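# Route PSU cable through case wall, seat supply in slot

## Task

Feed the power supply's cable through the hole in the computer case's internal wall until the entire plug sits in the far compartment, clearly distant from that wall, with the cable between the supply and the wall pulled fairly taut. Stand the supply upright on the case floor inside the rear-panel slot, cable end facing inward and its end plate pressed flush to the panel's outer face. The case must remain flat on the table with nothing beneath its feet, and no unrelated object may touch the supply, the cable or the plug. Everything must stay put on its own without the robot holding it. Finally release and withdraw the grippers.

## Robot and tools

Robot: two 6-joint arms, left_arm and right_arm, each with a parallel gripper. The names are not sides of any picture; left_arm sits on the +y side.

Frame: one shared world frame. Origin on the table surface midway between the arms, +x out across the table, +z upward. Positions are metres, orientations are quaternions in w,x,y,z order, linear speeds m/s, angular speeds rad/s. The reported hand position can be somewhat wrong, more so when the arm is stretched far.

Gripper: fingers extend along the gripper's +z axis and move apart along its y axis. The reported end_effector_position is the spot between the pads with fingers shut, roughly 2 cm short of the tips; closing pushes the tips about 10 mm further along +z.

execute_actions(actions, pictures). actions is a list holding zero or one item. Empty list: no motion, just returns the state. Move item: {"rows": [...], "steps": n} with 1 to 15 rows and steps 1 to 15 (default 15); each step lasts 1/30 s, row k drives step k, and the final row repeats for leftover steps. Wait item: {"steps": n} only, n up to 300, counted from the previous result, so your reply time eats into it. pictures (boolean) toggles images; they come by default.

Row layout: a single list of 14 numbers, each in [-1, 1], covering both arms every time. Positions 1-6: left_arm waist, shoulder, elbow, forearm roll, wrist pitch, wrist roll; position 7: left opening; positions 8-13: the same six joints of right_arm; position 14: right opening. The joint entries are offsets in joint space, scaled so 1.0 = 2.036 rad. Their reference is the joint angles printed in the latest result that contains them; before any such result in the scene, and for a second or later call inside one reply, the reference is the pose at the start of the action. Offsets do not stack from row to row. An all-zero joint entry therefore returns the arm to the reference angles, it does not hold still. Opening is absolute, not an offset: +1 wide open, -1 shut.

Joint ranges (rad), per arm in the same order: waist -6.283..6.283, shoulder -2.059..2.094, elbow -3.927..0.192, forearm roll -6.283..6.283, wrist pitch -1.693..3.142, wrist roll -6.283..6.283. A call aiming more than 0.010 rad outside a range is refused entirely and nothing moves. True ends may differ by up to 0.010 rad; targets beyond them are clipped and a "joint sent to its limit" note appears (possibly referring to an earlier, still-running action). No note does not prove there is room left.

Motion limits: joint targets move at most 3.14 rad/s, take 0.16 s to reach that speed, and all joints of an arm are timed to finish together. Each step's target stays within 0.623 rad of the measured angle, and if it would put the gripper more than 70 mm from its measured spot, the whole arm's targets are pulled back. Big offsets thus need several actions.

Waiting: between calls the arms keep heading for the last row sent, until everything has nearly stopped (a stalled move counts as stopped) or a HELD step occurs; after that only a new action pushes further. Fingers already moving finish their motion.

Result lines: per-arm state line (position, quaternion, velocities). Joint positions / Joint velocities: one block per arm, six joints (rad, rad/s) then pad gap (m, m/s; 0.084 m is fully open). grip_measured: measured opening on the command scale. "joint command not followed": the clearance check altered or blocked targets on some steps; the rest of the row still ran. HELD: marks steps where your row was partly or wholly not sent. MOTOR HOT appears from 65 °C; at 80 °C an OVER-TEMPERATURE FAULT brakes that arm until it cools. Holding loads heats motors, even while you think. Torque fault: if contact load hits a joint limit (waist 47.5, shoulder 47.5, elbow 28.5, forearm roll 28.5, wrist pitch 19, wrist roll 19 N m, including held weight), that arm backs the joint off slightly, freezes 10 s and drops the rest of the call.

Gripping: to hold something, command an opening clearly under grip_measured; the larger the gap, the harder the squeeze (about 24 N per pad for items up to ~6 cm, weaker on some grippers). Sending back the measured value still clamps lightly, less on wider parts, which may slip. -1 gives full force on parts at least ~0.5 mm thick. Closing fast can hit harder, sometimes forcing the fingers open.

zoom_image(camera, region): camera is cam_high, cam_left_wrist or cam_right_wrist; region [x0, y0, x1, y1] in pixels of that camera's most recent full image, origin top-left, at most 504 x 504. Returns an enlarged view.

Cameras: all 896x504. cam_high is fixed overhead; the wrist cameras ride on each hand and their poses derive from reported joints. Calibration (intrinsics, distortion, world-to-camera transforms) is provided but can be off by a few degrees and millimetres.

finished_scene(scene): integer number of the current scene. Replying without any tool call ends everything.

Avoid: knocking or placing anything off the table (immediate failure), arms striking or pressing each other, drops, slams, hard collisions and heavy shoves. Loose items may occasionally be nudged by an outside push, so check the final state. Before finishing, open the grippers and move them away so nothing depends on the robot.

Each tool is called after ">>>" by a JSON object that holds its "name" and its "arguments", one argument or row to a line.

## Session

>>> {"name": "execute_actions", "arguments": {
  "actions": []
}}

Scene clock: 0.00 s of 5400.00 s.
left_arm: end_effector_position=(+0.1433, +0.3879, +0.3952) grip_measured=-0.05 end_effector_quat_wxyz=(+0.708, +0.686, -0.166, -0.013) end_effector_velocity=(-0.000, +0.000, +0.000) end_effector_angular_velocity=(-0.001, +0.001, +0.001) | right_arm: end_effector_position=(+0.2020, +0.2701, +0.2125) grip_measured=+1.00 end_effector_quat_wxyz=(-0.020, -0.515, +0.843, +0.152) end_effector_velocity=(+0.000, -0.000, -0.000) end_effector_angular_velocity=(-0.000, -0.000, +0.000)
Joint positions: left_arm=[ 0.954 -0.03  -1.069 -0.369  2.644  1.463  0.042] | right_arm=[ 1.151  0.544 -1.788  0.315  1.144  2.993  0.084]
Joint velocities: left_arm=[ 0.001  0.     0.     0.     0.001 -0.    -0.   ] | right_arm=[ 0.  0. -0. -0.  0. -0. -0.]
camera_calibration (this result's frames):
cam_left_wrist: T_world_to_cam=[[-0.235621, 0.0412753, 0.970968, -0.330709], [-0.938926, 0.248166, -0.238395, 0.201389], [-0.250801, -0.967838, -0.0197187, 0.547004], [0, 0, 0, 1]] pos_world=[0.248357, 0.493083, 0.379905]
cam_right_wrist: T_world_to_cam=[[-0.865768, 0.427497, 0.260178, 0.0403178], [0.468043, 0.875715, 0.118574, -0.28919], [-0.177152, 0.224432, -0.958252, 0.309274], [0, 0, 0, 1]] pos_world=[0.225048, 0.166602, 0.320163]

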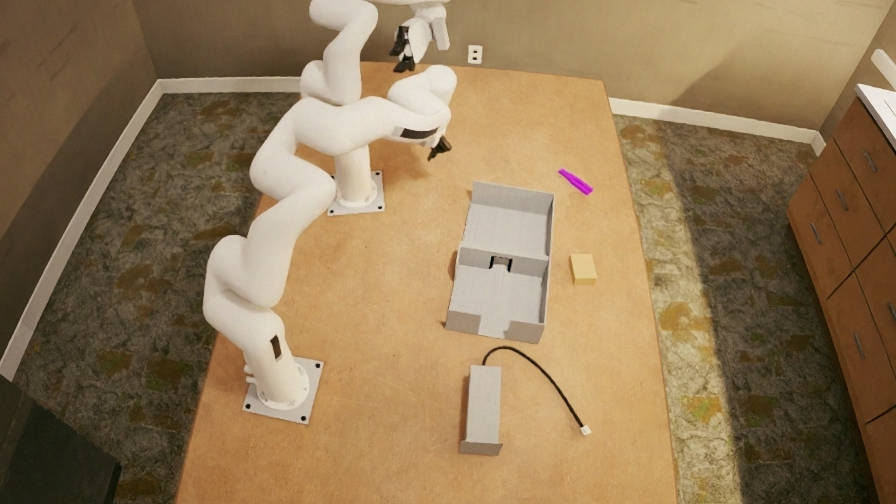

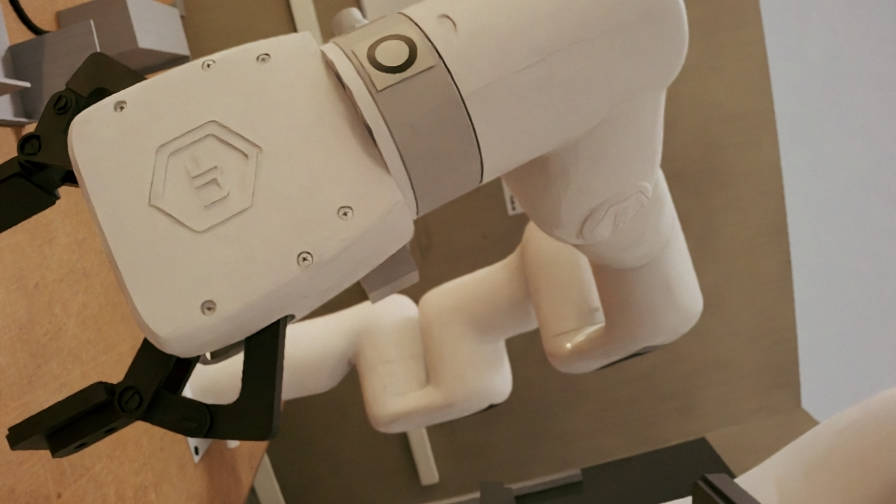

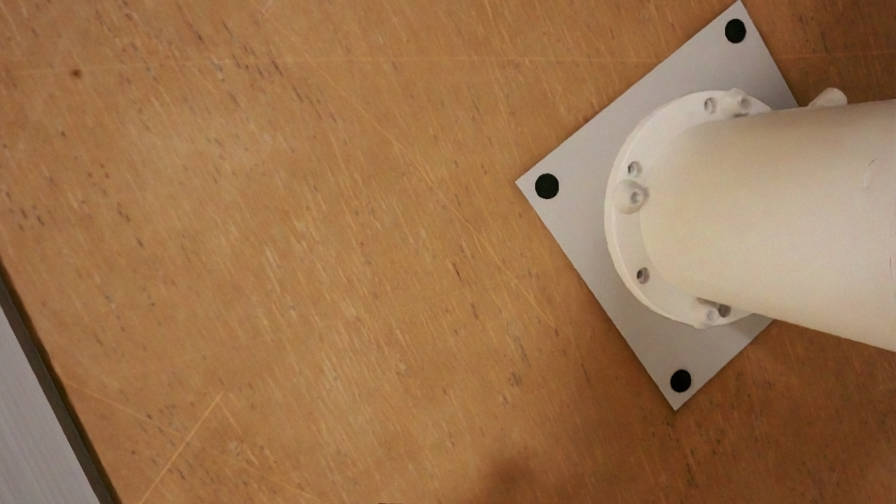

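>>> {"name": "execute_actions", "arguments": {
  "actions": [
    {"rows": [[0,0,0,0,0,0,0,-0.393,-0.203,0.097,-0.155,0.155,-0.568,1]], "steps": 15}
  ],
  "pictures": false
}}

>>> {"name": "execute_actions", "arguments": {
  "actions": [
    {"steps": 30}
  ]
}}

Scene clock: 6.87 s of 5400.00 s.
left_arm: end_effector_position=(+0.1433, +0.3879, +0.3952) grip_measured=-0.01 end_effector_quat_wxyz=(+0.708, +0.686, -0.166, -0.013) end_effector_velocity=(+0.000, +0.000, +0.000) end_effector_angular_velocity=(+0.001, -0.000, +0.000) | right_arm: end_effector_position=(+0.3234, +0.1481, +0.2556) grip_measured=+1.00 end_effector_quat_wxyz=(+0.011, -0.543, +0.833, +0.104) end_effector_velocity=(+0.243, -0.310, +0.080) end_effector_angular_velocity=(-0.127, -0.211, +0.109)
Joint positions: left_arm=[ 0.954 -0.03  -1.069 -0.369  2.644  1.463  0.044] | right_arm=[ 0.906  0.403 -1.721  0.207  1.251  2.747  0.084]
Joint velocities: left_arm=[ 0.    -0.    -0.001 -0.    -0.    -0.     0.   ] | right_arm=[-0.58  -0.281  0.137 -0.215  0.215 -0.605 -0.   ]
Steps of this call (steps 1 to 90: nothing new was sent; then 3.37 s passed at rest; steps 91 to 105: all 15 steps of this action). Readings (joint positions):
91: left_arm=[0.954 -0.030 -1.069 -0.369 2.644 1.463] | right_arm=[1.151 0.544 -1.788 0.314 1.144 2.993]
92: left_arm=[0.954 -0.030 -1.069 -0.369 2.644 1.463] | right_arm=[1.148 0.542 -1.786 0.313 1.146 2.989]
94: left_arm=[0.954 -0.030 -1.069 -0.369 2.644 1.463] | right_arm=[1.121 0.523 -1.774 0.297 1.163 2.957]
98: left_arm=[0.954 -0.030 -1.069 -0.369 2.644 1.463] | right_arm=[1.040 0.473 -1.755 0.260 1.198 2.882]
105: the state above

Scene clock: 7.87 s of 5400.00 s.
left_arm: end_effector_position=(+0.1433, +0.3879, +0.3952) grip_measured=-0.01 end_effector_quat_wxyz=(+0.708, +0.686, -0.166, -0.013) end_effector_velocity=(+0.000, -0.000, -0.000) end_effector_angular_velocity=(-0.000, +0.001, -0.001) | right_arm: end_effector_position=(+0.4403, -0.1816, +0.3286) grip_measured=+1.00 end_effector_quat_wxyz=(-0.003, +0.701, -0.713, -0.001) end_effector_velocity=(-0.004, -0.086, +0.014) end_effector_angular_velocity=(-0.059, +0.013, +0.165)
Joint positions: left_arm=[ 0.954 -0.03  -1.069 -0.369  2.644  1.463  0.044] | right_arm=[ 0.364  0.137 -1.595  0.004  1.454  1.865  0.084]
Joint velocities: left_arm=[-0.001 -0.     0.001 -0.    -0.    -0.001 -0.   ] | right_arm=[-0.132 -0.07   0.042 -0.053  0.058 -0.291 -0.   ]
Steps of this call (steps 1 to 30: the robot went on to your last target). Readings (joint positions):
1: left_arm=[0.954 -0.030 -1.069 -0.369 2.644 1.463] | right_arm=[0.886 0.394 -1.716 0.200 1.259 2.727]
2: left_arm=[0.954 -0.030 -1.069 -0.369 2.644 1.463] | right_arm=[0.867 0.384 -1.712 0.192 1.266 2.705]
4: left_arm=[0.954 -0.030 -1.069 -0.369 2.644 1.463] | right_arm=[0.829 0.365 -1.703 0.178 1.280 2.660]
8: left_arm=[0.954 -0.030 -1.069 -0.369 2.644 1.463] | right_arm=[0.752 0.328 -1.685 0.149 1.309 2.560]
30: the state above
camera_calibration (this result's frames):
cam_left_wrist: T_world_to_cam=[[-0.235621, 0.0412751, 0.970968, -0.330709], [-0.938926, 0.248166, -0.238395, 0.201389], [-0.250801, -0.967838, -0.0197189, 0.547004], [0, 0, 0, 1]] pos_world=[0.248357, 0.493083, 0.379905]
cam_right_wrist: T_world_to_cam=[[-0.999644, 0.0167064, -0.0207856, 0.486173], [0.0166911, 0.99986, 0.000906786, 0.240955], [0.0207978, 0.000559529, -0.999784, 0.449898], [0, 0, 0, 1]] pos_world=[0.472622, -0.249295, 0.459687]

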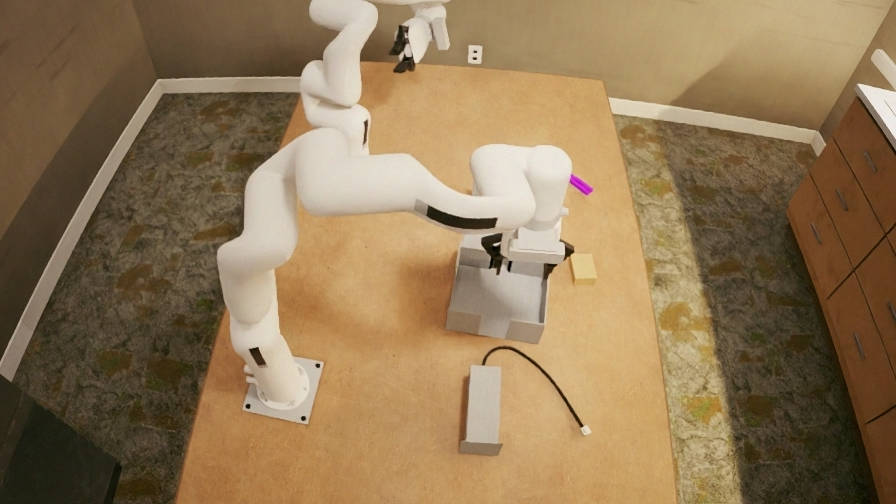

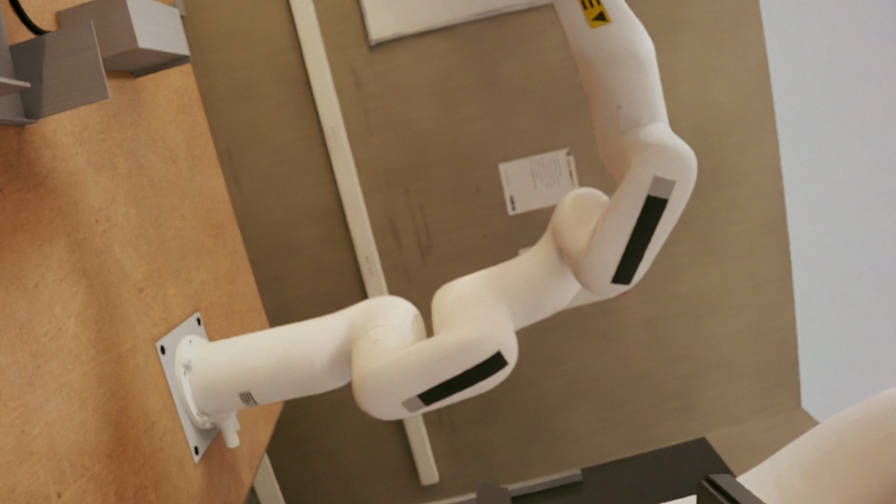

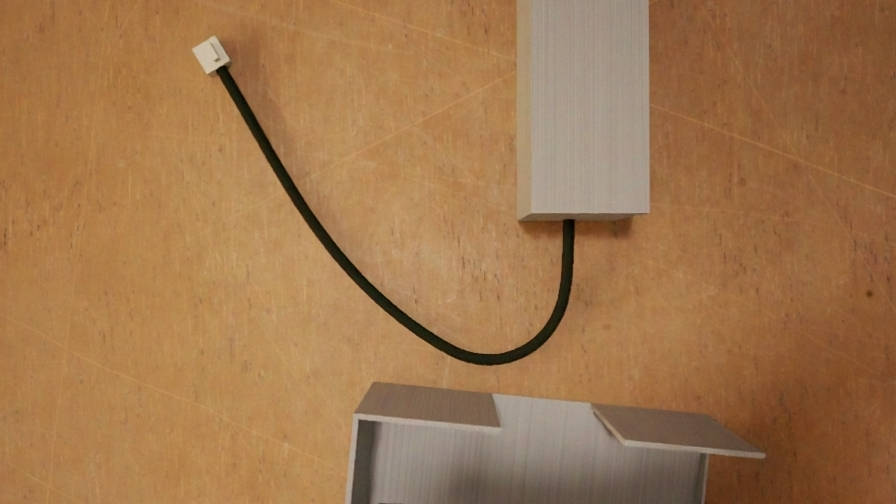

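>>> {"name": "execute_actions", "arguments": {
  "actions": [
    {"rows": [[-0.702,-0.094,-0.091,0.181,-0.574,-0.088,0,-0.0936,0.264,-0.061,-0.002,-0.201,1.0,0.2]], "steps": 15}
  ],
  "pictures": false
}}

>>> {"name": "execute_actions", "arguments": {
  "actions": [
    {"steps": 40}
  ],
  "pictures": false
}}

Scene clock: 32.07 s of 5400.00 s.
left_arm: end_effector_position=(+0.2543, +0.3961, +0.3205) grip_measured=-0.01 end_effector_quat_wxyz=(+0.315, +0.863, -0.364, -0.153) end_effector_velocity=(+0.354, -0.061, -0.066) end_effector_angular_velocity=(+1.057, -1.001, -1.001) | right_arm: end_effector_position=(+0.5265, -0.2265, +0.2094) grip_measured=+0.19 end_effector_quat_wxyz=(-0.001, -0.492, +0.871, +0.000) end_effector_velocity=(+0.153, -0.104, -0.291) end_effector_angular_velocity=(-0.002, +0.009, -1.627)
Joint positions: left_arm=[ 0.371 -0.161 -1.196 -0.118  2.062  1.341  0.044] | right_arm=[ 0.252  0.432 -1.661 -0.     1.23   2.28   0.052]
Joint velocities: left_arm=[-1.177 -0.132 -0.127  0.258 -1.172 -0.126 -0.   ] | right_arm=[-0.217  0.666 -0.153  0.002 -0.504  1.41  -0.   ]
From where the robot then was, a joint's target lay farther than a number of 1.0 reaches, so one or more steps of this call were cut to that.
Steps of this call (steps 1 to 30: the robot went on to your last target; steps 31 to 90: nothing new was sent; then 20.70 s passed at rest; steps 91 to 105: all 15 steps of this action). Readings (joint positions):
91: left_arm=[0.954 -0.030 -1.069 -0.369 2.644 1.463] | right_arm=[0.351 0.131 -1.590 -0.001 1.459 1.837]
92: left_arm=[0.951 -0.031 -1.070 -0.366 2.640 1.462] | right_arm=[0.350 0.133 -1.592 -0.001 1.457 1.842]
94: left_arm=[0.913 -0.042 -1.080 -0.342 2.599 1.450] | right_arm=[0.340 0.162 -1.604 -0.001 1.431 1.880]
98: left_arm=[0.694 -0.106 -1.144 -0.222 2.383 1.392] | right_arm=[0.305 0.270 -1.622 -0.001 1.354 2.005]
105: the state above

Scene clock: 33.40 s of 5400.00 s.
left_arm: end_effector_position=(+0.4206, +0.1706, +0.3494) grip_measured=-0.01 end_effector_quat_wxyz=(-0.000, -0.708, +0.706, +0.000) end_effector_velocity=(+0.000, -0.001, +0.000) end_effector_angular_velocity=(-0.001, -0.002, -0.003) | right_arm: end_effector_position=(+0.5706, -0.2695, +0.0992) grip_measured=+0.19 end_effector_quat_wxyz=(-0.000, +0.329, +0.944, -0.000) end_effector_velocity=(-0.000, -0.000, -0.001) end_effector_angular_velocity=(-0.000, +0.002, -0.002)
Joint positions: left_arm=[-0.474 -0.221 -1.254 -0.     1.476  1.284  0.044] | right_arm=[ 0.173  0.674 -1.719  0.     1.045  3.9    0.052]
Joint velocities: left_arm=[-0.003 -0.    -0.     0.    -0.002 -0.001 -0.   ] | right_arm=[-0.     0.001  0.001 -0.    -0.     0.002 -0.   ]
Steps of this call (steps 1 to 40: the robot went on to your last target). Readings (joint positions):
1: left_arm=[0.332 -0.165 -1.200 -0.110 2.024 1.337] | right_arm=[0.245 0.454 -1.666 -0.000 1.214 2.329]
2: left_arm=[0.295 -0.169 -1.204 -0.103 1.987 1.334] | right_arm=[0.238 0.476 -1.671 -0.000 1.197 2.381]
4: left_arm=[0.220 -0.176 -1.210 -0.089 1.921 1.327] | right_arm=[0.224 0.518 -1.681 -0.000 1.165 2.497]
8: left_arm=[0.073 -0.186 -1.221 -0.068 1.815 1.317] | right_arm=[0.199 0.596 -1.700 -0.000 1.106 2.792]
40: the state above

>>> {"name": "execute_actions", "arguments": {
  "actions": [
    {"rows": [[0,0,0,0,0,0,0,0,0,0,0,0,0.180,0.2]], "steps": 15}
  ]
}}

Scene clock: 34.80 s of 5400.00 s.
left_arm: end_effector_position=(+0.4206, +0.1706, +0.3494) grip_measured=-0.01 end_effector_quat_wxyz=(-0.000, -0.708, +0.706, +0.000) end_effector_velocity=(+0.000, +0.000, +0.000) end_effector_angular_velocity=(-0.000, -0.001, -0.000) | right_arm: end_effector_position=(+0.5706, -0.2695, +0.0992) grip_measured=+0.19 end_effector_quat_wxyz=(-0.000, +0.491, +0.871, -0.000) end_effector_velocity=(-0.000, +0.000, -0.000) end_effector_angular_velocity=(+0.000, +0.000, -0.107)
Joint positions: left_arm=[-0.474 -0.221 -1.254 -0.     1.476  1.284  0.044] | right_arm=[ 0.173  0.674 -1.719  0.     1.045  4.256  0.052]
Joint velocities: left_arm=[ 0.001 -0.    -0.001  0.    -0.     0.001  0.   ] | right_arm=[-0.     0.     0.     0.    -0.     0.107  0.   ]
Steps of this call (steps 1 to 15: the robot went on to your last target; steps 16 to 27: nothing new was sent; steps 28 to 42: all 15 steps of this action). Readings (joint positions):
28: left_arm=[-0.475 -0.221 -1.254 -0.000 1.476 1.284] | right_arm=[0.173 0.674 -1.719 0.000 1.045 3.901]
29: left_arm=[-0.475 -0.221 -1.254 -0.000 1.476 1.284] | right_arm=[0.173 0.674 -1.719 0.000 1.045 3.905]
31: left_arm=[-0.475 -0.221 -1.254 -0.000 1.476 1.284] | right_arm=[0.173 0.674 -1.719 0.000 1.045 3.946]
35: left_arm=[-0.474 -0.221 -1.254 -0.000 1.476 1.284] | right_arm=[0.173 0.674 -1.719 0.000 1.045 4.144]
42: the state above
camera_calibration (this result's frames):
cam_left_wrist: T_world_to_cam=[[-0.999568, 0.019716, -0.0217877, 0.459937], [0.0196257, 0.999798, 0.00434715, -0.111387], [0.021869, 0.00391768, -0.999753, 0.467319], [0, 0, 0, 1]] pos_world=[0.451705, 0.100465, 0.477709]
cam_right_wrist: T_world_to_cam=[[0.855793, 0.51697, -0.0189579, -0.310993], [0.516985, -0.855983, -0.00446216, -0.458189], [-0.0185344, -0.00598227, -0.99981, 0.238556], [0, 0, 0, 1]] pos_world=[0.507445, -0.230001, 0.230571]

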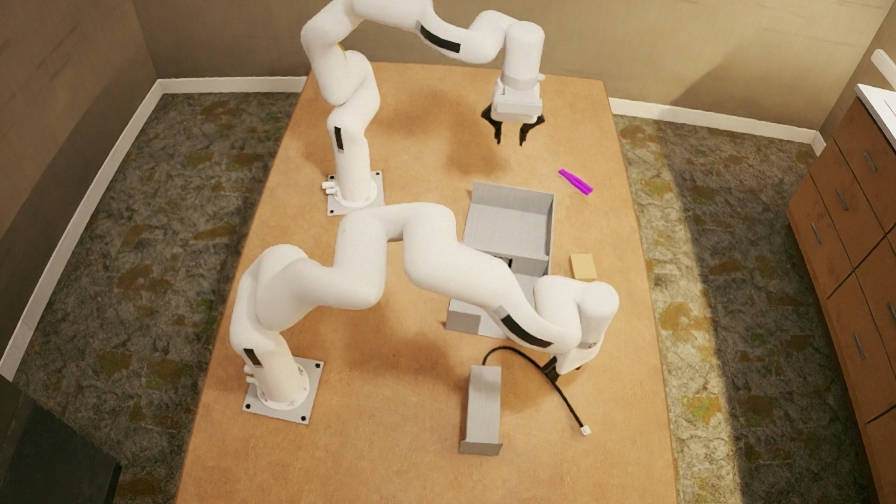

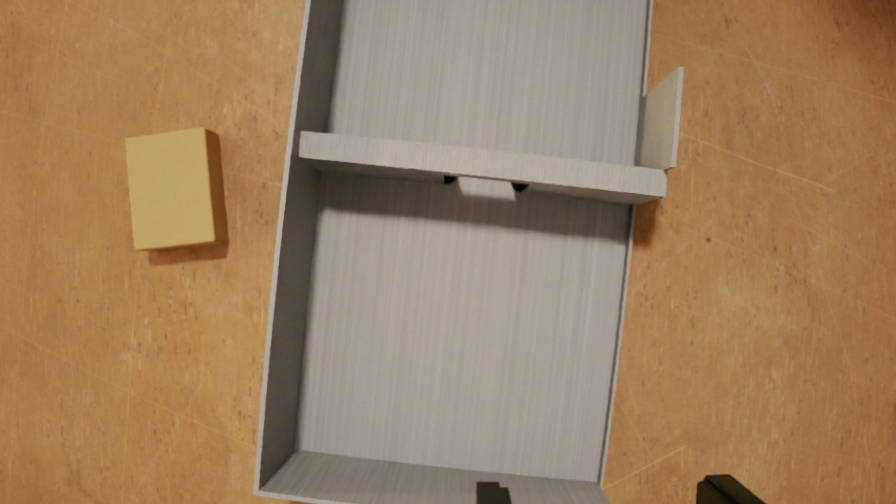

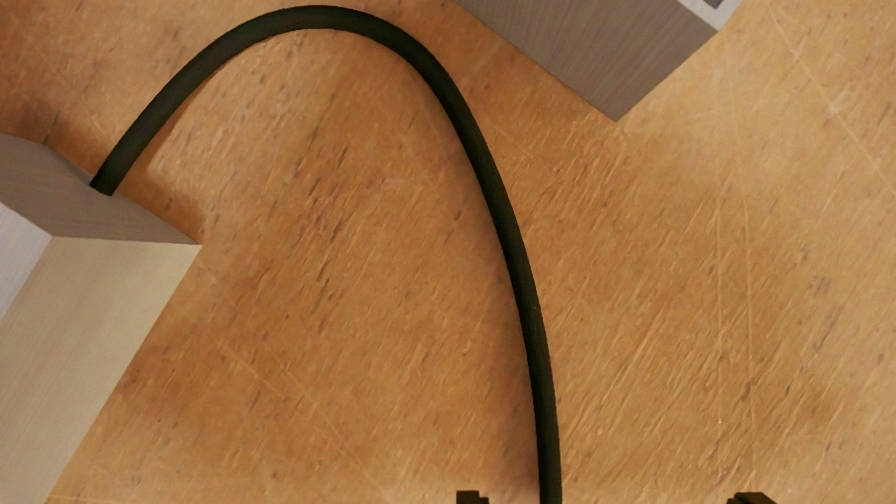

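>>> {"name": "execute_actions", "arguments": {
  "actions": [
    {"rows": [[0,0,0,0,0,0,0,0,0.0533,0.0192,0,-0.0727,0.005,0.2]], "steps": 15}
  ],
  "pictures": false
}}

>>> {"name": "execute_actions", "arguments": {
  "actions": [
    {"steps": 8}
  ],
  "pictures": false
}}

>>> {"name": "execute_actions", "arguments": {
  "actions": [
    {"rows": [[0,0,0,0,0,0,0,0,0,0,0,0,0,-1]], "steps": 15}
  ],
  "pictures": false
}}

Scene clock: 39.20 s of 5400.00 s.
left_arm: end_effector_position=(+0.4206, +0.1706, +0.3494) grip_measured=-0.01 end_effector_quat_wxyz=(-0.000, -0.708, +0.706, +0.000) end_effector_velocity=(+0.000, +0.000, +0.000) end_effector_angular_velocity=(-0.000, +0.000, +0.001) | right_arm: end_effector_position=(+0.5724, -0.2693, +0.0295) grip_measured=+0.19 end_effector_quat_wxyz=(+0.002, +0.496, +0.869, +0.001) end_effector_velocity=(-0.003, -0.000, -0.013) end_effector_angular_velocity=(-0.001, +0.005, +0.001)
Joint positions: left_arm=[-0.474 -0.221 -1.254 -0.     1.476  1.284  0.044] | right_arm=[ 0.173  0.779 -1.683  0.     0.899  4.266  0.052]
Joint velocities: left_arm=[ 0.     0.    -0.001 -0.     0.    -0.001  0.   ] | right_arm=[-0.     0.015  0.013 -0.001 -0.023 -0.    -0.   ]
Steps of this call (steps 1 to 30: the robot went on to your last target; steps 31 to 90: nothing new was sent; then 0.90 s passed at rest; steps 91 to 105: all 15 steps of this action). Readings (joint positions):
91: left_arm=[-0.474 -0.221 -1.254 -0.000 1.476 1.284] | right_arm=[0.173 0.675 -1.719 0.000 1.045 4.267]
92: left_arm=[-0.474 -0.221 -1.254 -0.000 1.476 1.284] | right_arm=[0.173 0.676 -1.719 0.000 1.040 4.267]
94: left_arm=[-0.474 -0.221 -1.254 -0.000 1.476 1.284] | right_arm=[0.173 0.698 -1.715 0.000 1.002 4.267]
98: left_arm=[-0.474 -0.221 -1.254 -0.000 1.476 1.284] | right_arm=[0.173 0.770 -1.679 0.000 0.926 4.266]
105: the state above

Scene clock: 39.47 s of 5400.00 s.
left_arm: end_effector_position=(+0.4206, +0.1706, +0.3494) grip_measured=-0.01 end_effector_quat_wxyz=(-0.000, -0.708, +0.706, +0.000) end_effector_velocity=(-0.000, -0.000, -0.000) end_effector_angular_velocity=(+0.000, +0.001, -0.001) | right_arm: end_effector_position=(+0.5709, -0.2695, +0.0265) grip_measured=+0.19 end_effector_quat_wxyz=(+0.000, +0.496, +0.869, +0.000) end_effector_velocity=(+0.001, -0.000, -0.001) end_effector_angular_velocity=(-0.000, -0.002, +0.000)
Joint positions: left_arm=[-0.474 -0.221 -1.254 -0.     1.476  1.284  0.044] | right_arm=[ 0.173  0.783 -1.68   0.     0.897  4.266  0.052]
Joint velocities: left_arm=[-0.001 -0.     0.001 -0.     0.     0.     0.   ] | right_arm=[-0.     0.002 -0.001 -0.001 -0.002  0.    -0.   ]
Steps of this call (steps 1 to 8: the robot went on to your last target). Readings (joint positions):
1: left_arm=[-0.474 -0.221 -1.254 -0.000 1.476 1.284] | right_arm=[0.173 0.780 -1.682 0.000 0.898 4.266]
2: left_arm=[-0.474 -0.221 -1.254 -0.000 1.476 1.284] | right_arm=[0.173 0.781 -1.681 0.000 0.898 4.266]
4: left_arm=[-0.474 -0.221 -1.254 -0.000 1.476 1.284] | right_arm=[0.173 0.782 -1.680 0.000 0.897 4.266]
8: the state above

Scene clock: 39.97 s of 5400.00 s.
left_arm: end_effector_position=(+0.4206, +0.1706, +0.3494) grip_measured=-0.01 end_effector_quat_wxyz=(-0.000, -0.708, +0.706, +0.000) end_effector_velocity=(+0.000, +0.000, -0.000) end_effector_angular_velocity=(+0.000, +0.000, +0.002) | right_arm: end_effector_position=(+0.5710, -0.2695, +0.0266) grip_measured=-0.85 end_effector_quat_wxyz=(+0.000, +0.496, +0.869, +0.000) end_effector_velocity=(-0.001, -0.000, -0.001) end_effector_angular_velocity=(-0.001, +0.002, -0.001)
Joint positions: left_arm=[-0.474 -0.221 -1.254 -0.     1.476  1.284  0.044] | right_arm=[ 0.173  0.782 -1.68   0.     0.897  4.266  0.006]
Joint velocities: left_arm=[ 0.001 -0.     0.001 -0.    -0.001 -0.001 -0.   ] | right_arm=[ 0.     0.     0.001 -0.001  0.     0.001  0.   ]
Steps of this call (steps 1 to 15: all 15 steps of this action). Readings (joint positions):
1: left_arm=[-0.474 -0.221 -1.254 -0.000 1.476 1.284] | right_arm=[0.173 0.783 -1.680 0.000 0.897 4.266]
2: left_arm=[-0.474 -0.221 -1.254 -0.000 1.476 1.284] | right_arm=[0.173 0.783 -1.680 0.000 0.897 4.266]
4: left_arm=[-0.474 -0.221 -1.254 -0.000 1.476 1.284] | right_arm=[0.173 0.782 -1.680 0.000 0.897 4.266]
8: left_arm=[-0.474 -0.221 -1.254 -0.000 1.476 1.284] | right_arm=[0.173 0.782 -1.680 0.000 0.897 4.266]
15: the state above

>>> {"name": "execute_actions", "arguments": {
  "actions": [
    {"rows": [[0,0,0,0,0,0,0,0,-0.0814,-0.0594,0,0.1415,-0.2,-1]], "steps": 15}
  ],
  "pictures": false
}}

>>> {"name": "execute_actions", "arguments": {
  "actions": [
    {"steps": 6}
  ],
  "pictures": false
}}

Scene clock: 46.13 s of 5400.00 s.
left_arm: end_effector_position=(+0.4206, +0.1706, +0.3494) grip_measured=-0.01 end_effector_quat_wxyz=(-0.000, -0.708, +0.706, +0.000) end_effector_velocity=(-0.000, -0.000, -0.000) end_effector_angular_velocity=(+0.000, +0.000, +0.000) | right_arm: end_effector_position=(+0.5732, -0.2692, +0.1541) grip_measured=-0.85 end_effector_quat_wxyz=(+0.003, +0.322, +0.947, +0.001) end_effector_velocity=(-0.022, -0.002, +0.065) end_effector_angular_velocity=(-0.007, +0.053, +0.277)
Joint positions: left_arm=[-0.474 -0.221 -1.254 -0.     1.476  1.284  0.044] | right_arm=[ 0.173  0.624 -1.796  0.     1.166  3.886  0.006]
Joint velocities: left_arm=[-0.     0.     0.     0.    -0.    -0.001 -0.   ] | right_arm=[ 0.    -0.09  -0.055 -0.     0.199 -0.277  0.   ]
Steps of this call (steps 1 to 15: the robot went on to your last target; steps 16 to 90: nothing new was sent; then 2.67 s passed at rest; steps 91 to 105: all 15 steps of this action). Readings (joint positions):
91: left_arm=[-0.474 -0.221 -1.254 -0.000 1.476 1.284] | right_arm=[0.173 0.782 -1.680 0.000 0.897 4.266]
92: left_arm=[-0.474 -0.221 -1.254 -0.000 1.476 1.284] | right_arm=[0.173 0.781 -1.681 0.000 0.900 4.262]
94: left_arm=[-0.474 -0.221 -1.254 -0.000 1.476 1.284] | right_arm=[0.173 0.769 -1.688 0.000 0.930 4.221]
98: left_arm=[-0.474 -0.221 -1.254 -0.000 1.476 1.284] | right_arm=[0.173 0.703 -1.739 0.000 1.034 4.072]
105: the state above

Scene clock: 46.33 s of 5400.00 s.
left_arm: end_effector_position=(+0.4206, +0.1706, +0.3494) grip_measured=-0.01 end_effector_quat_wxyz=(-0.000, -0.708, +0.706, +0.000) end_effector_velocity=(-0.000, -0.000, -0.000) end_effector_angular_velocity=(+0.000, +0.000, -0.001) | right_arm: end_effector_position=(+0.5699, -0.2696, +0.1561) grip_measured=-0.85 end_effector_quat_wxyz=(-0.002, +0.311, +0.950, -0.001) end_effector_velocity=(+0.001, +0.000, +0.015) end_effector_angular_velocity=(+0.001, -0.008, +0.034)
Joint positions: left_arm=[-0.474 -0.221 -1.254 -0.     1.476  1.284  0.044] | right_arm=[ 0.173  0.62  -1.798  0.     1.183  3.863  0.006]
Joint velocities: left_arm=[-0. -0.  0. -0. -0.  0. -0.] | right_arm=[-0.    -0.016 -0.016 -0.     0.023 -0.034  0.   ]
Steps of this call (steps 1 to 6: the robot went on to your last target). Readings (joint positions):
1: left_arm=[-0.474 -0.221 -1.254 -0.000 1.476 1.284] | right_arm=[0.173 0.622 -1.797 0.000 1.172 3.878]
2: left_arm=[-0.474 -0.221 -1.254 -0.000 1.476 1.284] | right_arm=[0.173 0.621 -1.797 0.000 1.176 3.872]
4: left_arm=[-0.474 -0.221 -1.254 -0.000 1.476 1.284] | right_arm=[0.173 0.621 -1.797 0.000 1.181 3.866]
6: the state above

>>> {"name": "execute_actions", "arguments": {
  "actions": [
    {"rows": [[0,0,0,0,0,0,0,0.170,-0.198,0.289,0,-0.094,-0.856,-1]], "steps": 15}
  ],
  "pictures": false
}}

>>> {"name": "execute_actions", "arguments": {
  "actions": [
    {"steps": 35}
  ]
}}

Scene clock: 49.57 s of 5400.00 s.
left_arm: end_effector_position=(+0.4206, +0.1706, +0.3494) grip_measured=-0.01 end_effector_quat_wxyz=(-0.000, -0.708, +0.706, +0.000) end_effector_velocity=(-0.000, +0.000, -0.000) end_effector_angular_velocity=(+0.000, +0.001, +0.001) | right_arm: end_effector_position=(+0.4810, -0.1541, +0.1640) grip_measured=-0.85 end_effector_quat_wxyz=(+0.001, -0.058, +0.998, +0.000) end_effector_velocity=(-0.242, +0.214, -0.005) end_effector_angular_velocity=(-0.002, -0.005, +2.321)
Joint positions: left_arm=[-0.474 -0.221 -1.254 -0.     1.476  1.284  0.044] | right_arm=[ 0.392  0.364 -1.428  0.     1.063  3.332  0.006]
Joint velocities: left_arm=[ 0.     0.     0.    -0.    -0.    -0.001 -0.   ] | right_arm=[ 0.491 -0.568  0.839 -0.    -0.274 -1.83   0.   ]
Steps of this call (steps 1 to 30: the robot went on to your last target; steps 31 to 82: nothing new was sent; steps 83 to 97: all 15 steps of this action). Readings (joint positions):
83: left_arm=[-0.474 -0.221 -1.254 -0.000 1.476 1.284] | right_arm=[0.173 0.617 -1.801 0.000 1.185 3.859]
84: left_arm=[-0.474 -0.221 -1.254 -0.000 1.476 1.284] | right_arm=[0.174 0.615 -1.797 0.000 1.183 3.855]
86: left_arm=[-0.474 -0.221 -1.254 -0.000 1.476 1.284] | right_arm=[0.192 0.591 -1.760 -0.000 1.171 3.815]
90: left_arm=[-0.474 -0.221 -1.254 -0.000 1.476 1.284] | right_arm=[0.272 0.503 -1.634 0.000 1.130 3.671]
97: the state above

Scene clock: 50.73 s of 5400.00 s.
left_arm: end_effector_position=(+0.4206, +0.1706, +0.3494) grip_measured=-0.01 end_effector_quat_wxyz=(-0.000, -0.708, +0.706, +0.000) end_effector_velocity=(+0.000, +0.000, +0.000) end_effector_angular_velocity=(-0.000, -0.001, +0.001) | right_arm: end_effector_position=(+0.4135, -0.1067, +0.1597) grip_measured=-0.85 end_effector_quat_wxyz=(-0.001, +0.665, -0.747, +0.000) end_effector_velocity=(-0.000, +0.000, -0.000) end_effector_angular_velocity=(-0.000, +0.001, +0.000)
Joint positions: left_arm=[-0.474 -0.221 -1.254 -0.     1.476  1.284  0.044] | right_arm=[ 0.519  0.217 -1.209  0.     0.992  2.12   0.006]
Joint velocities: left_arm=[ 0.001  0.    -0.001  0.    -0.     0.    -0.   ] | right_arm=[ 0.  0.  0.  0. -0. -0.  0.]
Steps of this call (steps 1 to 35: the robot went on to your last target). Readings (joint positions):
1: left_arm=[-0.474 -0.221 -1.254 -0.000 1.476 1.284] | right_arm=[0.408 0.345 -1.400 0.000 1.054 3.268]
2: left_arm=[-0.474 -0.221 -1.254 -0.000 1.476 1.284] | right_arm=[0.424 0.327 -1.373 0.000 1.045 3.199]
4: left_arm=[-0.474 -0.221 -1.254 -0.000 1.476 1.284] | right_arm=[0.455 0.292 -1.321 0.000 1.028 3.040]
8: left_arm=[-0.474 -0.221 -1.254 -0.000 1.476 1.284] | right_arm=[0.498 0.242 -1.247 0.000 1.004 2.684]
35: the state above
camera_calibration (this result's frames):
cam_left_wrist: T_world_to_cam=[[-0.999568, 0.0197159, -0.0217878, 0.459937], [0.0196257, 0.999798, 0.00434736, -0.111387], [0.0218691, 0.00391789, -0.999753, 0.467319], [0, 0, 0, 1]] pos_world=[0.451705, 0.100465, 0.477709]
cam_right_wrist: T_world_to_cam=[[-0.993057, 0.116009, -0.0195074, 0.462295], [0.116096, 0.993232, -0.00341258, 0.125544], [0.0189795, -0.00565363, -0.999804, 0.281653], [0, 0, 0, 1]] pos_world=[0.439164, -0.176732, 0.291044]

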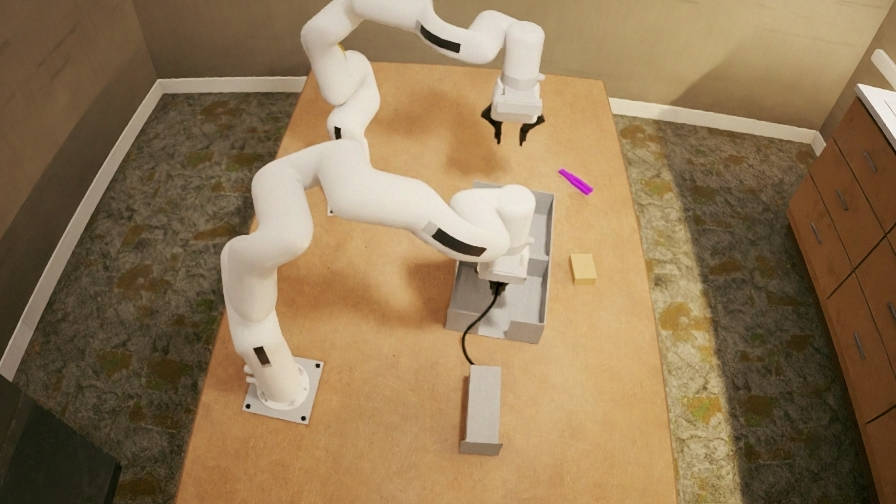

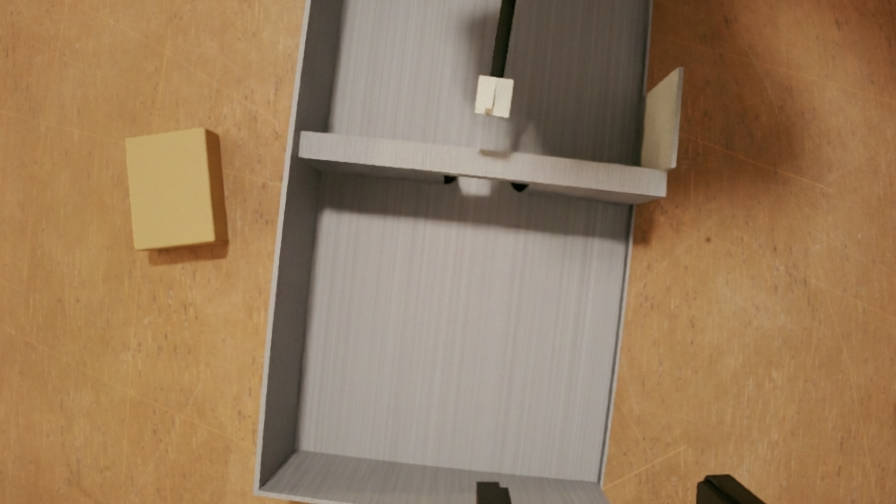

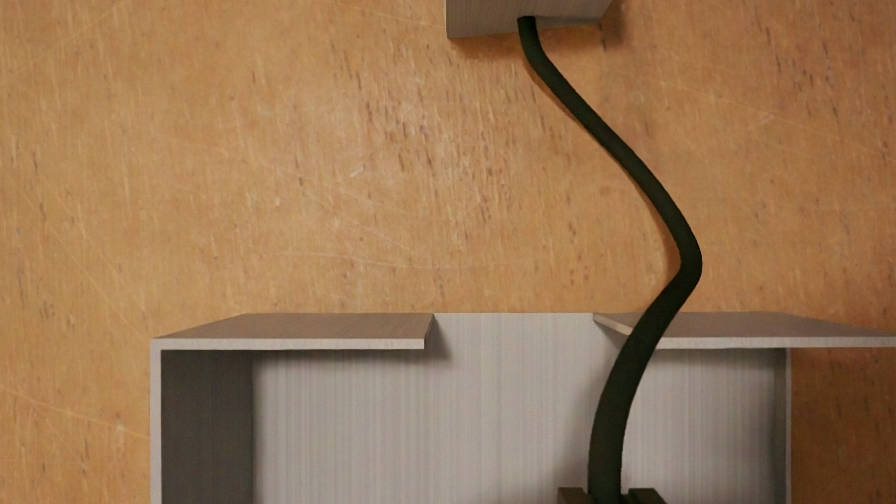

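>>> {"name": "execute_actions", "arguments": {
  "actions": [
    {"rows": [[0,0,0,0,0,0,0,-0.0094,0.0391,0.0381,0,-0.0771,-0.0098,-1],[0,0,0,0,0,0,0,-0.0094,0.0391,0.0381,0,-0.0771,-0.0098,-1],[0,0,0,0,0,0,0,-0.0094,0.0391,0.0381,0,-0.0771,-0.0098,-1],[0,0,0,0,0,0,0,-0.0094,0.0391,0.0381,0,-0.0771,-0.0098,-1],[0,0,0,0,0,0,0,-0.0094,0.0391,0.0381,0,-0.0771,-0.0098,-1],[0,0,0,0,0,0,0,-0.0094,0.0391,0.0381,0,-0.0771,-0.0098,-1],[0,0,0,0,0,0,0,-0.0094,0.0391,0.0381,0,-0.0771,-0.0098,-1],[0,0,0,0,0,0,0,-0.0094,0.0391,0.0381,0,-0.0771,-0.0098,-1],[0,0,0,0,0,0,0,-0.0094,0.0955,0.0537,0,-0.1493,-0.0098,-1]], "steps": 15}
  ],
  "pictures": false
}}

>>> {"name": "execute_actions", "arguments": {
  "actions": [
    {"steps": 12}
  ]
}}

Scene clock: 60.63 s of 5400.00 s.
left_arm: end_effector_position=(+0.4206, +0.1706, +0.3494) grip_measured=-0.01 end_effector_quat_wxyz=(-0.000, -0.708, +0.706, +0.000) end_effector_velocity=(+0.000, -0.000, +0.000) end_effector_angular_velocity=(-0.000, -0.001, -0.001) | right_arm: end_effector_position=(+0.4149, -0.1167, +0.0542) grip_measured=-0.85 end_effector_quat_wxyz=(+0.002, +0.665, -0.747, -0.001) end_effector_velocity=(-0.090, -0.042, -0.276) end_effector_angular_velocity=(-0.105, +0.241, -0.002)
Joint positions: left_arm=[-0.474 -0.221 -1.254 -0.     1.476  1.284  0.044] | right_arm=[ 0.5    0.383 -1.108  0.     0.729  2.101  0.006]
Joint velocities: left_arm=[-0.     0.    -0.001  0.    -0.     0.001 -0.   ] | right_arm=[-0.004  0.425  0.241  0.001 -0.403 -0.003 -0.   ]
Steps of this call (steps 1 to 15: the robot went on to your last target; steps 16 to 90: nothing new was sent; then 6.40 s passed at rest; steps 91 to 105: all 15 steps of this action). Readings (joint positions):
91: left_arm=[-0.474 -0.221 -1.254 -0.000 1.476 1.284] | right_arm=[0.519 0.217 -1.209 0.000 0.991 2.120]
92: left_arm=[-0.474 -0.221 -1.254 -0.000 1.476 1.284] | right_arm=[0.519 0.218 -1.208 0.000 0.987 2.120]
94: left_arm=[-0.474 -0.221 -1.254 -0.000 1.476 1.284] | right_arm=[0.515 0.234 -1.194 0.000 0.948 2.115]
98: left_arm=[-0.474 -0.221 -1.254 -0.000 1.476 1.284] | right_arm=[0.503 0.286 -1.139 0.000 0.865 2.104]
105: the state above

Scene clock: 61.03 s of 5400.00 s.
left_arm: end_effector_position=(+0.4206, +0.1706, +0.3494) grip_measured=-0.01 end_effector_quat_wxyz=(-0.000, -0.708, +0.706, +0.000) end_effector_velocity=(+0.000, +0.000, +0.000) end_effector_angular_velocity=(-0.000, -0.001, +0.001) | right_arm: end_effector_position=(+0.4159, -0.1164, +0.0407) grip_measured=-0.85 end_effector_quat_wxyz=(-0.001, +0.665, -0.747, +0.000) end_effector_velocity=(-0.003, -0.001, -0.006) end_effector_angular_velocity=(-0.004, +0.008, -0.001)
Joint positions: left_arm=[-0.474 -0.221 -1.254 -0.     1.476  1.284  0.044] | right_arm=[ 0.5    0.41  -1.101  0.     0.688  2.1    0.006]
Joint velocities: left_arm=[ 0.    -0.    -0.001  0.     0.    -0.001  0.   ] | right_arm=[-0.     0.009  0.006 -0.    -0.006  0.001  0.   ]
Steps of this call (steps 1 to 12: the robot went on to your last target). Readings (joint positions):
1: left_arm=[-0.474 -0.221 -1.254 -0.000 1.476 1.284] | right_arm=[0.500 0.394 -1.101 0.000 0.717 2.101]
2: left_arm=[-0.474 -0.221 -1.254 -0.000 1.476 1.284] | right_arm=[0.500 0.401 -1.099 0.000 0.709 2.101]
4: left_arm=[-0.474 -0.221 -1.254 -0.000 1.476 1.284] | right_arm=[0.500 0.406 -1.101 0.000 0.698 2.100]
8: left_arm=[-0.474 -0.221 -1.254 -0.000 1.476 1.284] | right_arm=[0.500 0.408 -1.102 0.000 0.690 2.100]
12: the state above
camera_calibration (this result's frames):
cam_left_wrist: T_world_to_cam=[[-0.999568, 0.0197159, -0.0217878, 0.459937], [0.0196257, 0.999798, 0.00434736, -0.111387], [0.0218691, 0.00391788, -0.999753, 0.467319], [0, 0, 0, 1]] pos_world=[0.451705, 0.100465, 0.477709]
cam_right_wrist: T_world_to_cam=[[-0.993125, 0.115202, -0.020776, 0.463482], [0.115283, 0.993329, -0.00274716, 0.134895], [0.0203209, -0.00512339, -0.99978, 0.162098], [0, 0, 0, 1]] pos_world=[0.441451, -0.186559, 0.172062]

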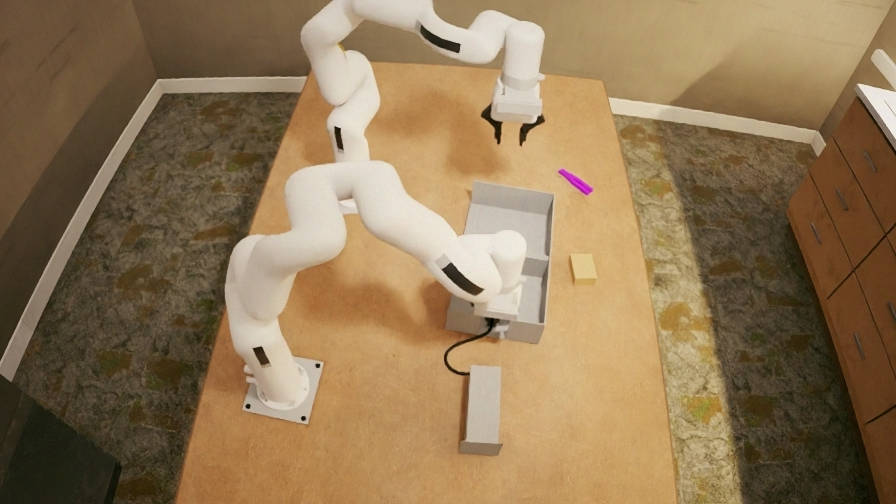

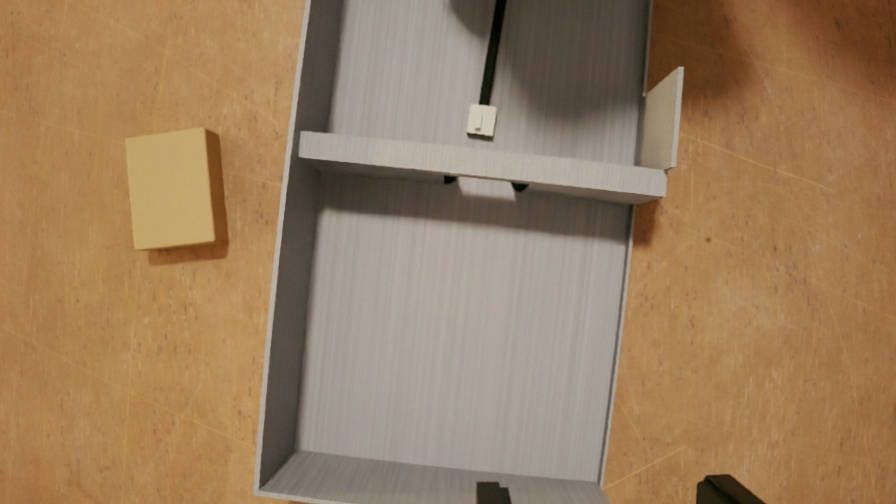

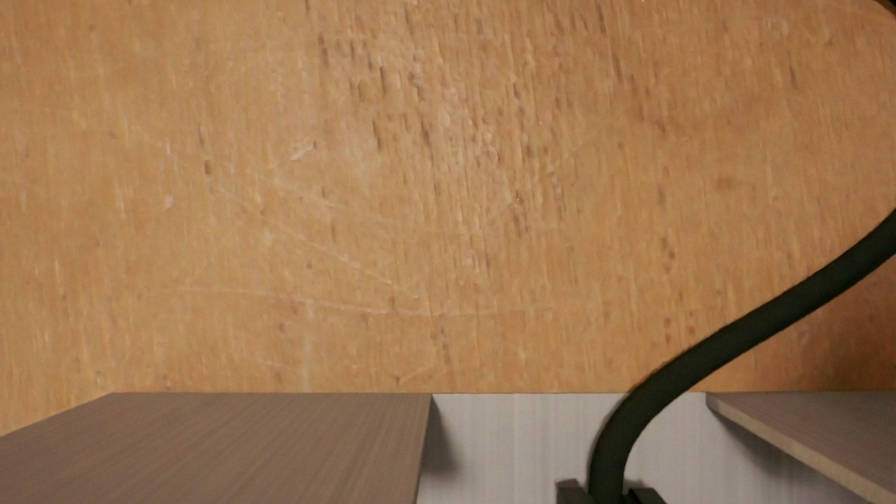

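>>> {"name": "execute_actions", "arguments": {
  "actions": [
    {"rows": [[0,0,0,0,0,0,0,0,0,0,0,0,-0.0246,-1],[0,0,0,0,0,0,0,0,0,0,0,0,-0.0246,-1],[0,0,0,0,0,0,0,0,0,0,0,0,-0.0246,-1],[0,0,0,0,0,0,0,0,0,0,0,0,-0.0246,-1],[0,0,0,0,0,0,0,0,0,0,0,0,-0.0246,-1],[0,0,0,0,0,0,0,0.013,0.013,-0.020,0,0.008,-0.0115,-1],[0,0,0,0,0,0,0,0.013,0.013,-0.020,0,0.008,-0.0115,-1],[0,0,0,0,0,0,0,0.013,0.013,-0.020,0,0.008,-0.0115,-1],[0,0,0,0,0,0,0,0.013,0.013,-0.020,0,0.008,-0.0115,-1],[0,0,0,0,0,0,0,0.026,0.026,-0.040,0,0.0155,0.0016,-1],[0,0,0,0,0,0,0,0.026,0.026,-0.040,0,0.0155,0.0016,-1],[0,0,0,0,0,0,0,0.026,0.026,-0.040,0,0.0155,0.0016,-1],[0,0,0,0,0,0,0,0.026,0.026,-0.040,0,0.0155,0.0016,-1],[0,0,0,0,0,0,0,0.0391,0.039,-0.0608,0,0.0233,0.0147,-1]], "steps": 15}
  ],
  "pictures": false
}}

>>> {"name": "execute_actions", "arguments": {
  "actions": [
    {"steps": 12}
  ]
}}

Scene clock: 70.60 s of 5400.00 s.
left_arm: end_effector_position=(+0.4206, +0.1706, +0.3494) grip_measured=-0.01 end_effector_quat_wxyz=(-0.000, -0.708, +0.706, +0.000) end_effector_velocity=(+0.000, +0.000, +0.000) end_effector_angular_velocity=(-0.000, -0.001, +0.001) | right_arm: end_effector_position=(+0.4196, -0.0872, +0.0396) grip_measured=-0.85 end_effector_quat_wxyz=(+0.000, +0.684, -0.730, -0.000) end_effector_velocity=(+0.016, +0.114, -0.006) end_effector_angular_velocity=(-0.010, +0.019, -0.034)
Joint positions: left_arm=[-0.474 -0.221 -1.254 -0.     1.476  1.284  0.044] | right_arm=[ 0.548  0.457 -1.174  0.     0.717  2.099  0.006]
Joint velocities: left_arm=[ 0.     0.    -0.001  0.     0.    -0.    -0.   ] | right_arm=[ 0.178  0.205 -0.317 -0.     0.133  0.213  0.   ]
Steps of this call (steps 1 to 30: the robot went on to your last target; steps 31 to 90: nothing new was sent; then 6.07 s passed at rest; steps 91 to 105: all 15 steps of this action). Readings (joint positions):
91: left_arm=[-0.474 -0.221 -1.254 -0.000 1.476 1.284] | right_arm=[0.500 0.411 -1.100 0.000 0.688 2.100]
92: left_arm=[-0.474 -0.221 -1.254 -0.000 1.476 1.284] | right_arm=[0.500 0.411 -1.100 0.000 0.688 2.096]
94: left_arm=[-0.474 -0.221 -1.254 -0.000 1.476 1.284] | right_arm=[0.500 0.411 -1.100 0.000 0.688 2.077]
98: left_arm=[-0.474 -0.221 -1.254 -0.000 1.476 1.284] | right_arm=[0.506 0.417 -1.112 0.000 0.693 2.065]
105: the state above

Scene clock: 71.00 s of 5400.00 s.
left_arm: end_effector_position=(+0.4206, +0.1706, +0.3494) grip_measured=-0.01 end_effector_quat_wxyz=(-0.000, -0.708, +0.706, +0.000) end_effector_velocity=(-0.000, -0.000, -0.000) end_effector_angular_velocity=(+0.000, +0.000, +0.001) | right_arm: end_effector_position=(+0.4216, -0.0673, +0.0393) grip_measured=-0.85 end_effector_quat_wxyz=(+0.000, +0.683, -0.730, -0.000) end_effector_velocity=(-0.000, +0.003, -0.001) end_effector_angular_velocity=(-0.000, +0.001, -0.000)
Joint positions: left_arm=[-0.474 -0.221 -1.254 -0.     1.476  1.284  0.044] | right_arm=[ 0.579  0.489 -1.223  0.     0.735  2.13   0.006]
Joint velocities: left_arm=[-0.001 -0.     0.001  0.    -0.    -0.001 -0.   ] | right_arm=[ 0.005  0.006 -0.008  0.     0.003  0.005  0.   ]
Steps of this call (steps 1 to 12: the robot went on to your last target). Readings (joint positions):
1: left_arm=[-0.474 -0.221 -1.254 -0.000 1.476 1.284] | right_arm=[0.554 0.465 -1.186 0.000 0.721 2.106]
2: left_arm=[-0.474 -0.221 -1.254 -0.000 1.476 1.284] | right_arm=[0.562 0.472 -1.197 0.000 0.725 2.113]
4: left_arm=[-0.474 -0.221 -1.254 -0.000 1.476 1.284] | right_arm=[0.572 0.481 -1.212 0.000 0.730 2.122]
8: left_arm=[-0.474 -0.221 -1.254 -0.000 1.476 1.284] | right_arm=[0.578 0.487 -1.221 0.000 0.734 2.128]
12: the state above
camera_calibration (this result's frames):
cam_left_wrist: T_world_to_cam=[[-0.999568, 0.0197158, -0.0217878, 0.459938], [0.0196256, 0.999798, 0.00434743, -0.111387], [0.0218691, 0.00391796, -0.999753, 0.467319], [0, 0, 0, 1]] pos_world=[0.451705, 0.100465, 0.477709]
cam_right_wrist: T_world_to_cam=[[-0.997654, 0.0660797, -0.0178834, 0.46187], [0.0661696, 0.997798, -0.0044825, 0.106497], [0.0175479, -0.00565532, -0.99983, 0.161972], [0, 0, 0, 1]] pos_world=[0.450897, -0.135866, 0.170681]

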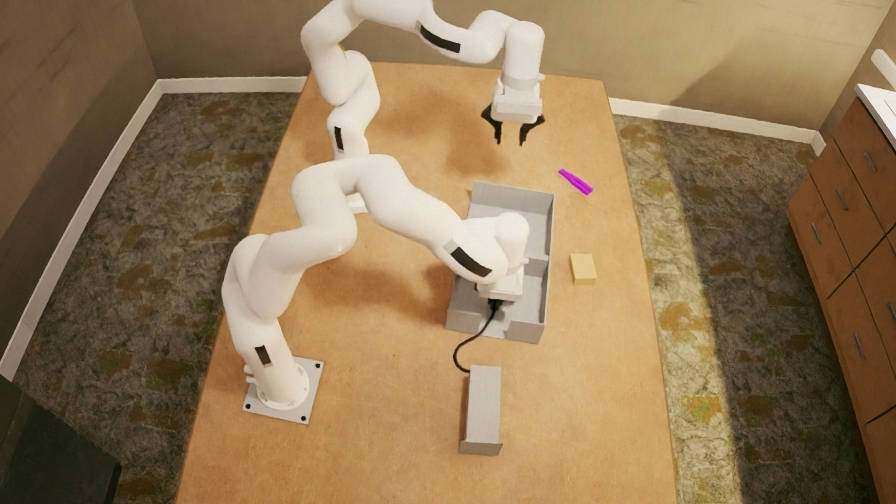

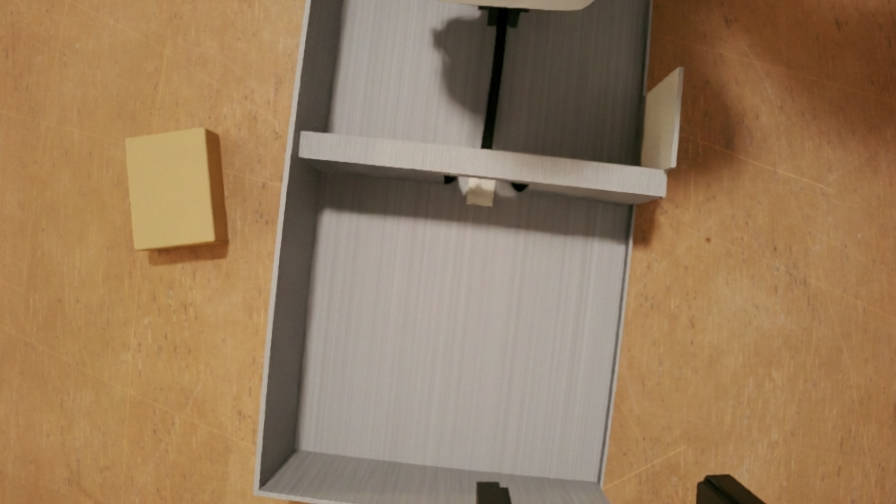

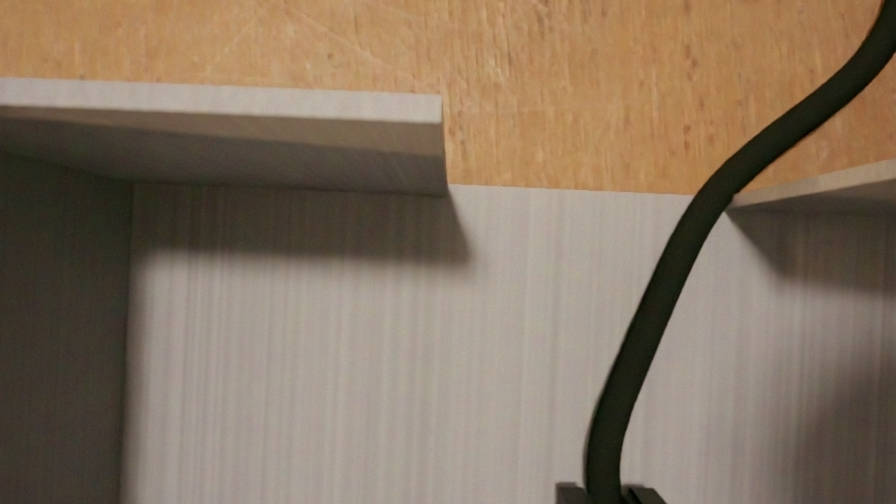

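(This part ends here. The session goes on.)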